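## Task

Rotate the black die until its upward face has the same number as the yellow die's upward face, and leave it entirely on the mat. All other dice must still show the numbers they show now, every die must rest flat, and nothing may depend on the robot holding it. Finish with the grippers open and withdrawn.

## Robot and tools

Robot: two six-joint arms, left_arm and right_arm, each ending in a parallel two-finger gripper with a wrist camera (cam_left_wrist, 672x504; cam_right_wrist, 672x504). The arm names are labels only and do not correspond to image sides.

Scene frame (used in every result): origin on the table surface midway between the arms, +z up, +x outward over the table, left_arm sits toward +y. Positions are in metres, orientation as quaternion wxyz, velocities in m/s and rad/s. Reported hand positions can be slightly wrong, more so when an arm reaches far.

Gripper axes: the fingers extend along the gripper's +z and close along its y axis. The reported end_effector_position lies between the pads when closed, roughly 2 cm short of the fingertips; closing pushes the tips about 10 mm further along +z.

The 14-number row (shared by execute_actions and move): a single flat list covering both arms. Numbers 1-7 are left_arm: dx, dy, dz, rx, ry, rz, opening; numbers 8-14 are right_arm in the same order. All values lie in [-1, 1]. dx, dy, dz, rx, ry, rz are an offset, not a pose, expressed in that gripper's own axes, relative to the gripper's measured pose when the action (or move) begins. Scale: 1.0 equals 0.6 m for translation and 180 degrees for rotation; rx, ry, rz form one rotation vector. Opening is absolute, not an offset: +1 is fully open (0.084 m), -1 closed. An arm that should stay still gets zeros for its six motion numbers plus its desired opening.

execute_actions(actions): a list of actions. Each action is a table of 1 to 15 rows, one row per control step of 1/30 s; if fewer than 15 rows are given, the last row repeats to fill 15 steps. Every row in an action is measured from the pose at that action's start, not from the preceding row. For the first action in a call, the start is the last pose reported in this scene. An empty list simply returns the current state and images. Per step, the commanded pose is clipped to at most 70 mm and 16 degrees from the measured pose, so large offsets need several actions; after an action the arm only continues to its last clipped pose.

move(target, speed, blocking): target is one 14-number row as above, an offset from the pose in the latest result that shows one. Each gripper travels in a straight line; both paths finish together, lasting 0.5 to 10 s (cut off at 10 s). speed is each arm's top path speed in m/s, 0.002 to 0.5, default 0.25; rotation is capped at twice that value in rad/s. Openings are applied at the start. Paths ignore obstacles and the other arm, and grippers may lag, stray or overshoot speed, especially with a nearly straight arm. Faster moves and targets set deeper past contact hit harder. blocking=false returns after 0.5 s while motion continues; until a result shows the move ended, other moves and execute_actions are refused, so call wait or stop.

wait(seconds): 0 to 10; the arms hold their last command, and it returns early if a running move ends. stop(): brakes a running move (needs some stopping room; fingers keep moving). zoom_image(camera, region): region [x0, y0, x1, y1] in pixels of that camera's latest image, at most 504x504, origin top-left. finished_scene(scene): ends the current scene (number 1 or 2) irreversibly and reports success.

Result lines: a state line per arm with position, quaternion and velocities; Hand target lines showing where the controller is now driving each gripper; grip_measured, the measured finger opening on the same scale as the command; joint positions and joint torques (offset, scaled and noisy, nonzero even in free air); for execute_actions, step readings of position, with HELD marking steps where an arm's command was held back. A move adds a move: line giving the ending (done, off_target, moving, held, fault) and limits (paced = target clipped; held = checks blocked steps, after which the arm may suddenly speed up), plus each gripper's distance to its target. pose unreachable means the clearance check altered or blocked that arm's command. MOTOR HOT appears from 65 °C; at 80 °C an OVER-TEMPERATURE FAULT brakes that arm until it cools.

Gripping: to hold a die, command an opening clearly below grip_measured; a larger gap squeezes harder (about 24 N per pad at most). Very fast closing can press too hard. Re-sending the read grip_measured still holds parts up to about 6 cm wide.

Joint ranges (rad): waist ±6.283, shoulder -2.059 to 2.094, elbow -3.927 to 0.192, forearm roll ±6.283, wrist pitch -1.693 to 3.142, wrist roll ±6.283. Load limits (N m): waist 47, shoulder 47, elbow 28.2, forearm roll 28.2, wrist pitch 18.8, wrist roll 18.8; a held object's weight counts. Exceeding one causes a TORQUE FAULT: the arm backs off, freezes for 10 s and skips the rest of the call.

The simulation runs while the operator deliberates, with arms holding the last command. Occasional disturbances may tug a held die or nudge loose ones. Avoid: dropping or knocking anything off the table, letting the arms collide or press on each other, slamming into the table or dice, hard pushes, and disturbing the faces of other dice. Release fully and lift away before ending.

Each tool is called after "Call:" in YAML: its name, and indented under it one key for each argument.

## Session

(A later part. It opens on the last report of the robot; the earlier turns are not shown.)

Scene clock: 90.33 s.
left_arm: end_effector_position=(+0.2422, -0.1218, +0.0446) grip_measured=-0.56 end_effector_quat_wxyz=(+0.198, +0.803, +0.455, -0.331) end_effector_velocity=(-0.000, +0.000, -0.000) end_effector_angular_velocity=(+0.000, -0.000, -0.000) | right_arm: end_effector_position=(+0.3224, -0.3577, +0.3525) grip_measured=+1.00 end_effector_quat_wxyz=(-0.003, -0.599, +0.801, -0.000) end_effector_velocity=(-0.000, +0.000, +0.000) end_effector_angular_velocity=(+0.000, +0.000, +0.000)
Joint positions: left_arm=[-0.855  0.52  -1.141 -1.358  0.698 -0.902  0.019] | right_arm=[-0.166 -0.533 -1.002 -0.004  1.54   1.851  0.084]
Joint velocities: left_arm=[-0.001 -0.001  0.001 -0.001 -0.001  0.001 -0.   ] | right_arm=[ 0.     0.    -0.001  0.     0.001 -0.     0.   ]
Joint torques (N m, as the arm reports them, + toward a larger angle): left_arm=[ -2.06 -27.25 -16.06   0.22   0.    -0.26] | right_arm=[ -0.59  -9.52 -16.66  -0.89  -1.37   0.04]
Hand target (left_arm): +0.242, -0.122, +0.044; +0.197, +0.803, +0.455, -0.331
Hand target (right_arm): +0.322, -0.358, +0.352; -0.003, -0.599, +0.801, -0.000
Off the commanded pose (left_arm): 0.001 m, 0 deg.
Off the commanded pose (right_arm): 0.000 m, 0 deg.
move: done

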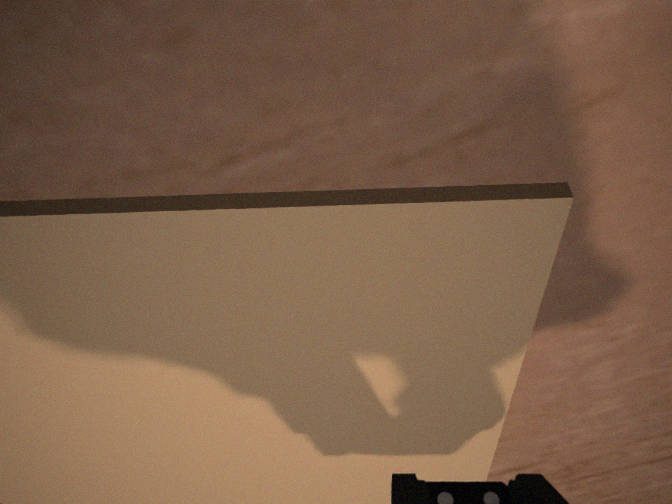

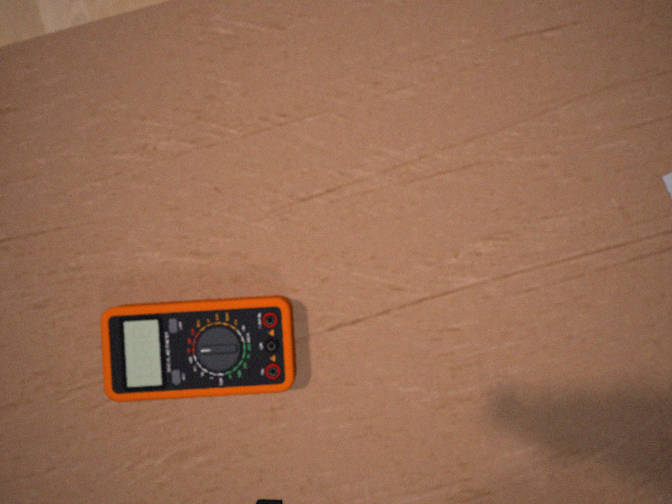

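Call:
move:
  target: [0.015,-0.033,0.015,0,0,0,-0.9,0,0,0,0,0,0,1]
  speed: 0.04

Call:
execute_actions:
  actions:
    - [[0,0,0,0,0,0,-0.45,0,0,0,0,0,0,1],[0,0,0,0,0,0,-0.4,0,0,0,0,0,0,1],[0,0,0,0,0,0,-0.3,0,0,0,0,0,0,1],[0,0,0,0,0,0,-0.2,0,0,0,0,0,0,1],[0,0,0,0,0,0,0,0,0,0,0,0,0,1],[0,0,0,0,0,0,0.3,0,0,0,0,0,0,1],[0,0,0,0,0,0,0.6,0,0,0,0,0,0,1],[0,0,0,0,0,0,1,0,0,0,0,0,0,1]]

Call:
move:
  target: [-0.13,0.06,-0.22,0,0.25,0,1,0,0,0,0,0,0,1]

Scene clock: 98.17 s.
left_arm: end_effector_position=(+0.2254, -0.1121, +0.0317) grip_measured=-0.56 end_effector_quat_wxyz=(+0.198, +0.802, +0.455, -0.331) end_effector_velocity=(+0.002, -0.001, +0.002) end_effector_angular_velocity=(-0.004, -0.003, +0.001) | right_arm: end_effector_position=(+0.3224, -0.3577, +0.3525) grip_measured=+1.00 end_effector_quat_wxyz=(-0.003, -0.599, +0.801, -0.000) end_effector_velocity=(-0.000, +0.000, -0.000) end_effector_angular_velocity=(+0.000, +0.001, +0.001)
Joint positions: left_arm=[-0.878  0.511 -1.086 -1.429  0.678 -0.833  0.019] | right_arm=[-0.166 -0.533 -1.002 -0.004  1.54   1.851  0.084]
Joint velocities: left_arm=[ 0.001 -0.002 -0.002 -0.001 -0.001  0.002  0.   ] | right_arm=[ 0.  0.  0.  0.  0. -0. -0.]
Joint torques (N m, as the arm reports them, + toward a larger angle): left_arm=[ -1.89 -26.5  -15.37   0.19   0.03  -0.34] | right_arm=[ -0.52  -9.32 -17.12  -1.    -1.67  -0.18]
Hand target (left_arm): +0.225, -0.112, +0.032; +0.198, +0.802, +0.455, -0.331
Hand target (right_arm): +0.322, -0.358, +0.352; -0.003, -0.599, +0.801, -0.000
Off the commanded pose (left_arm): 0.000 m, 0 deg.
Off the commanded pose (right_arm): 0.000 m, 0 deg.
move: done

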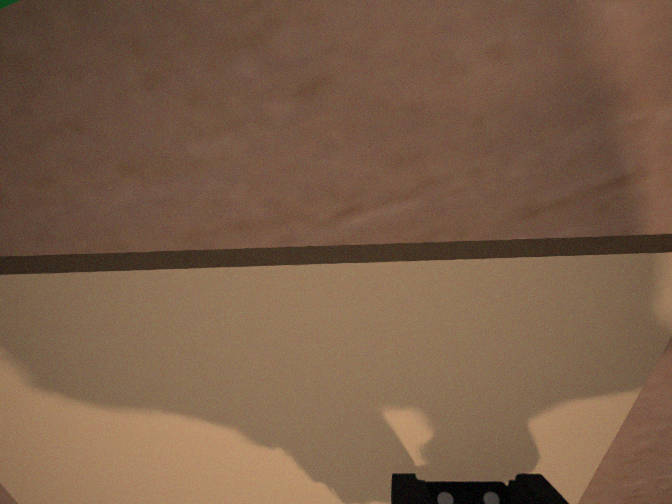

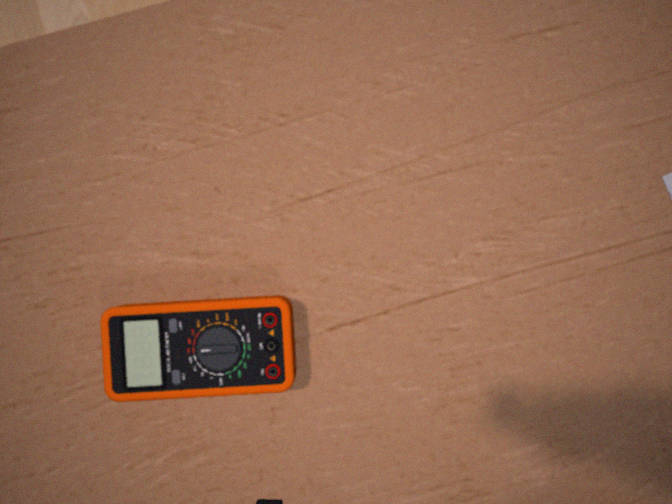

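Scene clock: 98.67 s.
left_arm: end_effector_position=(+0.2255, -0.1122, +0.0317) grip_measured=+1.00 end_effector_quat_wxyz=(+0.198, +0.802, +0.455, -0.331) end_effector_velocity=(-0.000, +0.000, -0.000) end_effector_angular_velocity=(+0.001, -0.000, -0.001) | right_arm: end_effector_position=(+0.3224, -0.3577, +0.3525) grip_measured=+1.00 end_effector_quat_wxyz=(-0.003, -0.599, +0.801, -0.000) end_effector_velocity=(-0.000, +0.000, -0.000) end_effector_angular_velocity=(+0.000, +0.001, +0.001)
Joint positions: left_arm=[-0.878  0.511 -1.086 -1.429  0.678 -0.833  0.084] | right_arm=[-0.166 -0.533 -1.002 -0.004  1.54   1.851  0.084]
Joint velocities: left_arm=[-0.     0.001  0.     0.     0.     0.001  0.   ] | right_arm=[ 0.001  0.     0.     0.     0.     0.    -0.   ]
Joint torques (N m, as the arm reports them, + toward a larger angle): left_arm=[ -1.92 -26.49 -15.53   0.23   0.05  -0.31] | right_arm=[ -0.94  -9.36 -16.82  -1.36  -1.62  -0.17]
Hand target (left_arm): +0.225, -0.112, +0.032; +0.198, +0.802, +0.455, -0.331
Hand target (right_arm): +0.322, -0.358, +0.352; -0.003, -0.599, +0.801, -0.000
Off the commanded pose (left_arm): 0.000 m, 0 deg.
Off the commanded pose (right_arm): 0.000 m, 0 deg.
Step readings (end_effector_position):
0: left_arm (+0.2254, -0.1121, +0.0317) | right_arm (+0.3224, -0.3577, +0.3525)
1: left_arm (+0.2255, -0.1122, +0.0317) | right_arm (+0.3224, -0.3577, +0.3525)
2: left_arm (+0.2255, -0.1122, +0.0318) | right_arm (+0.3224, -0.3577, +0.3525)
4: left_arm (+0.2255, -0.1122, +0.0318) | right_arm (+0.3224, -0.3577, +0.3525)
8: left_arm (+0.2255, -0.1122, +0.0317) | right_arm (+0.3224, -0.3577, +0.3525)
15: end_effector_position above

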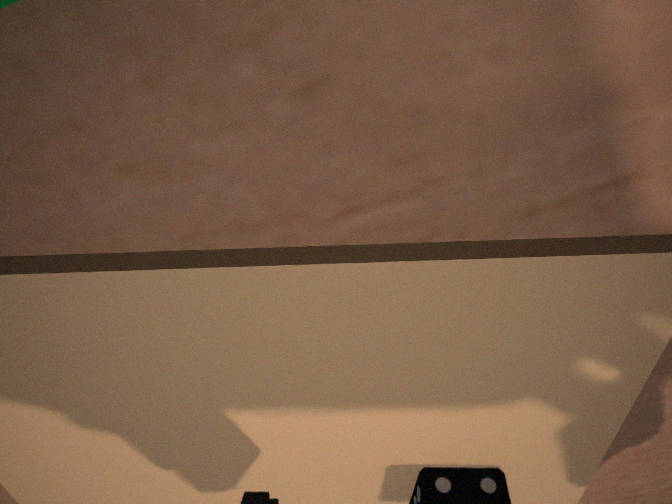

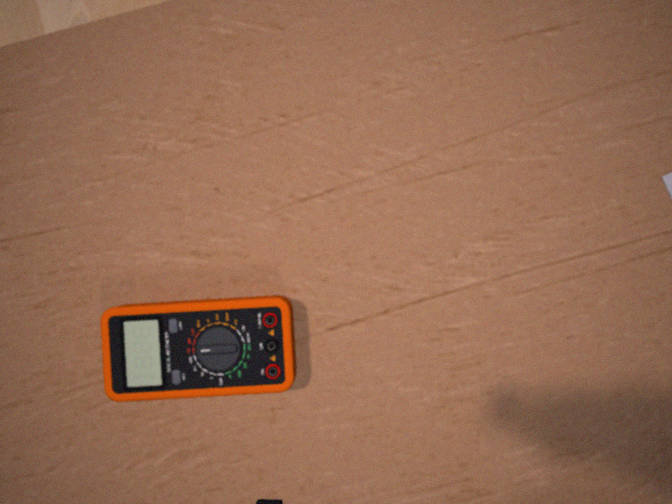

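Scene clock: 100.67 s.
left_arm: end_effector_position=(+0.2746, -0.0941, +0.1797) grip_measured=+1.00 end_effector_quat_wxyz=(+0.007, +0.868, +0.497, +0.003) end_effector_velocity=(+0.001, -0.002, +0.005) end_effector_angular_velocity=(-0.008, -0.006, -0.000) | right_arm: end_effector_position=(+0.3224, -0.3577, +0.3525) grip_measured=+1.00 end_effector_quat_wxyz=(-0.003, -0.599, +0.801, -0.000) end_effector_velocity=(+0.000, +0.000, +0.000) end_effector_angular_velocity=(+0.000, -0.001, -0.000)
Joint positions: left_arm=[-0.961  0.356 -1.46   0.007  1.09  -2.156  0.084] | right_arm=[-0.166 -0.533 -1.002 -0.004  1.54   1.851  0.084]
Joint velocities: left_arm=[-0.    -0.003 -0.008  0.002  0.001 -0.001  0.   ] | right_arm=[-0. -0. -0.  0. -0.  0.  0.]
Joint torques (N m, as the arm reports them, + toward a larger angle): left_arm=[ -1.69 -27.42 -20.06   0.08  -1.36  -0.33] | right_arm=[ -0.23  -9.9  -16.87  -1.25  -1.68  -0.21]
Hand target (left_arm): +0.275, -0.094, +0.180; +0.008, +0.868, +0.497, +0.003
Hand target (right_arm): +0.322, -0.358, +0.352; -0.003, -0.599, +0.801, -0.000
Off the commanded pose (left_arm): 0.002 m, 0 deg.
Off the commanded pose (right_arm): 0.000 m, 0 deg.
move: done

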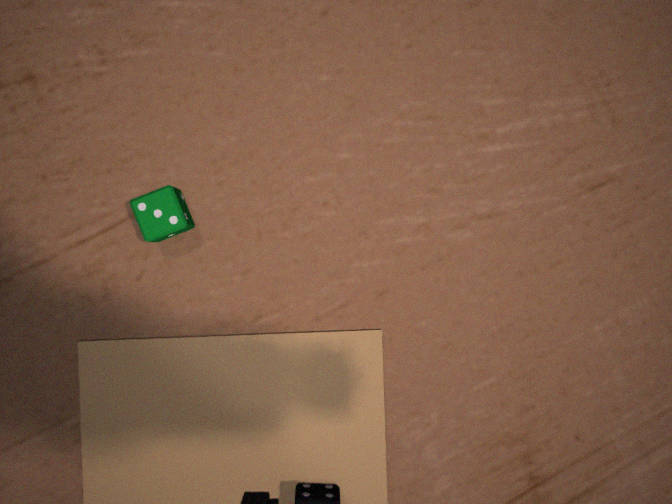

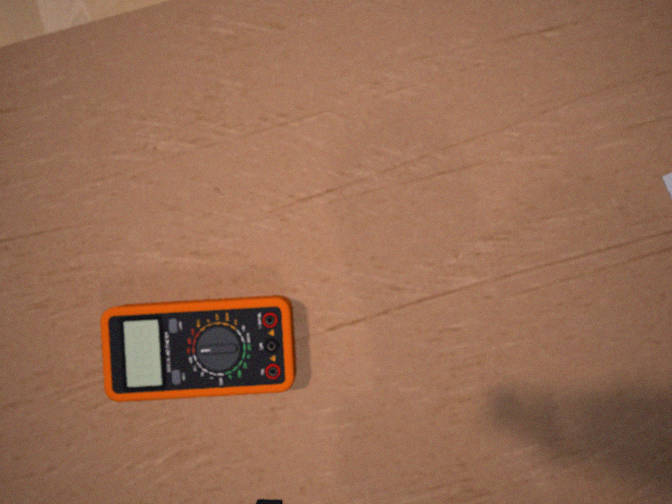

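Look at the top.

Call:
move:
  target: [-0.12,0,-0.05,0,0,0,1,0,0,0,0,0,0,1]

Scene clock: 103.03 s.
left_arm: end_effector_position=(+0.2385, -0.1554, +0.2097) grip_measured=+1.00 end_effector_quat_wxyz=(+0.007, +0.867, +0.498, +0.003) end_effector_velocity=(-0.000, -0.002, +0.004) end_effector_angular_velocity=(-0.005, -0.000, +0.002) | right_arm: end_effector_position=(+0.3224, -0.3577, +0.3525) grip_measured=+1.00 end_effector_quat_wxyz=(-0.003, -0.599, +0.801, -0.000) end_effector_velocity=(+0.000, -0.000, +0.000) end_effector_angular_velocity=(-0.000, -0.000, -0.000)
Joint positions: left_arm=[-1.06   0.496 -1.754  0.009  1.246 -2.255  0.084] | right_arm=[-0.166 -0.533 -1.002 -0.004  1.54   1.851  0.084]
Joint velocities: left_arm=[-0.001 -0.001 -0.009 -0.002  0.005 -0.002  0.   ] | right_arm=[-0.001 -0.    -0.    -0.    -0.    -0.    -0.   ]
Joint torques (N m, as the arm reports them, + toward a larger angle): left_arm=[ -1.94 -30.3  -20.37  -0.05  -1.37  -0.32] | right_arm=[ -0.37  -9.51 -16.78  -1.09  -1.73   0.11]
Hand target (left_arm): +0.238, -0.156, +0.210; +0.007, +0.868, +0.497, +0.003
Hand target (right_arm): +0.322, -0.358, +0.352; -0.003, -0.599, +0.801, -0.000
Off the commanded pose (left_arm): 0.001 m, 0 deg.
Off the commanded pose (right_arm): 0.000 m, 0 deg.
move: done

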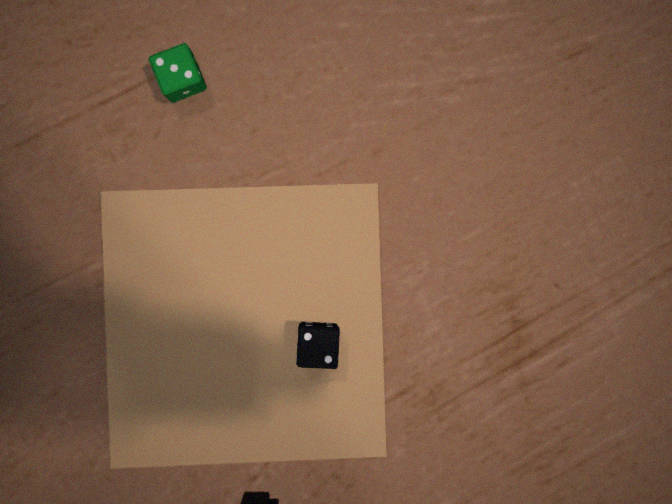

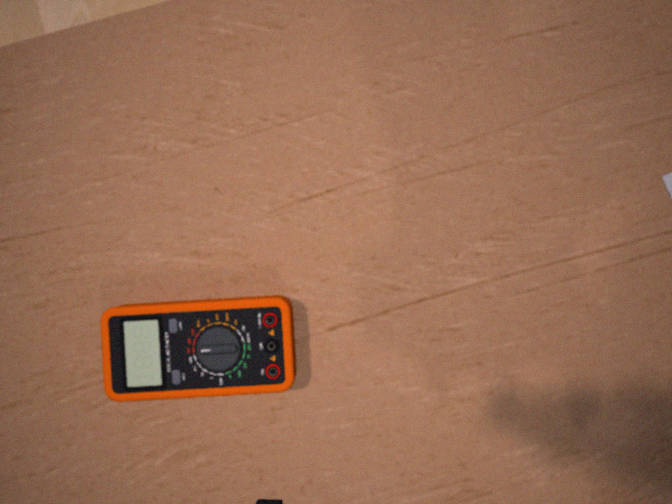

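Call:
finished_scene:
  scene: 1

The scene is finished: the task was done.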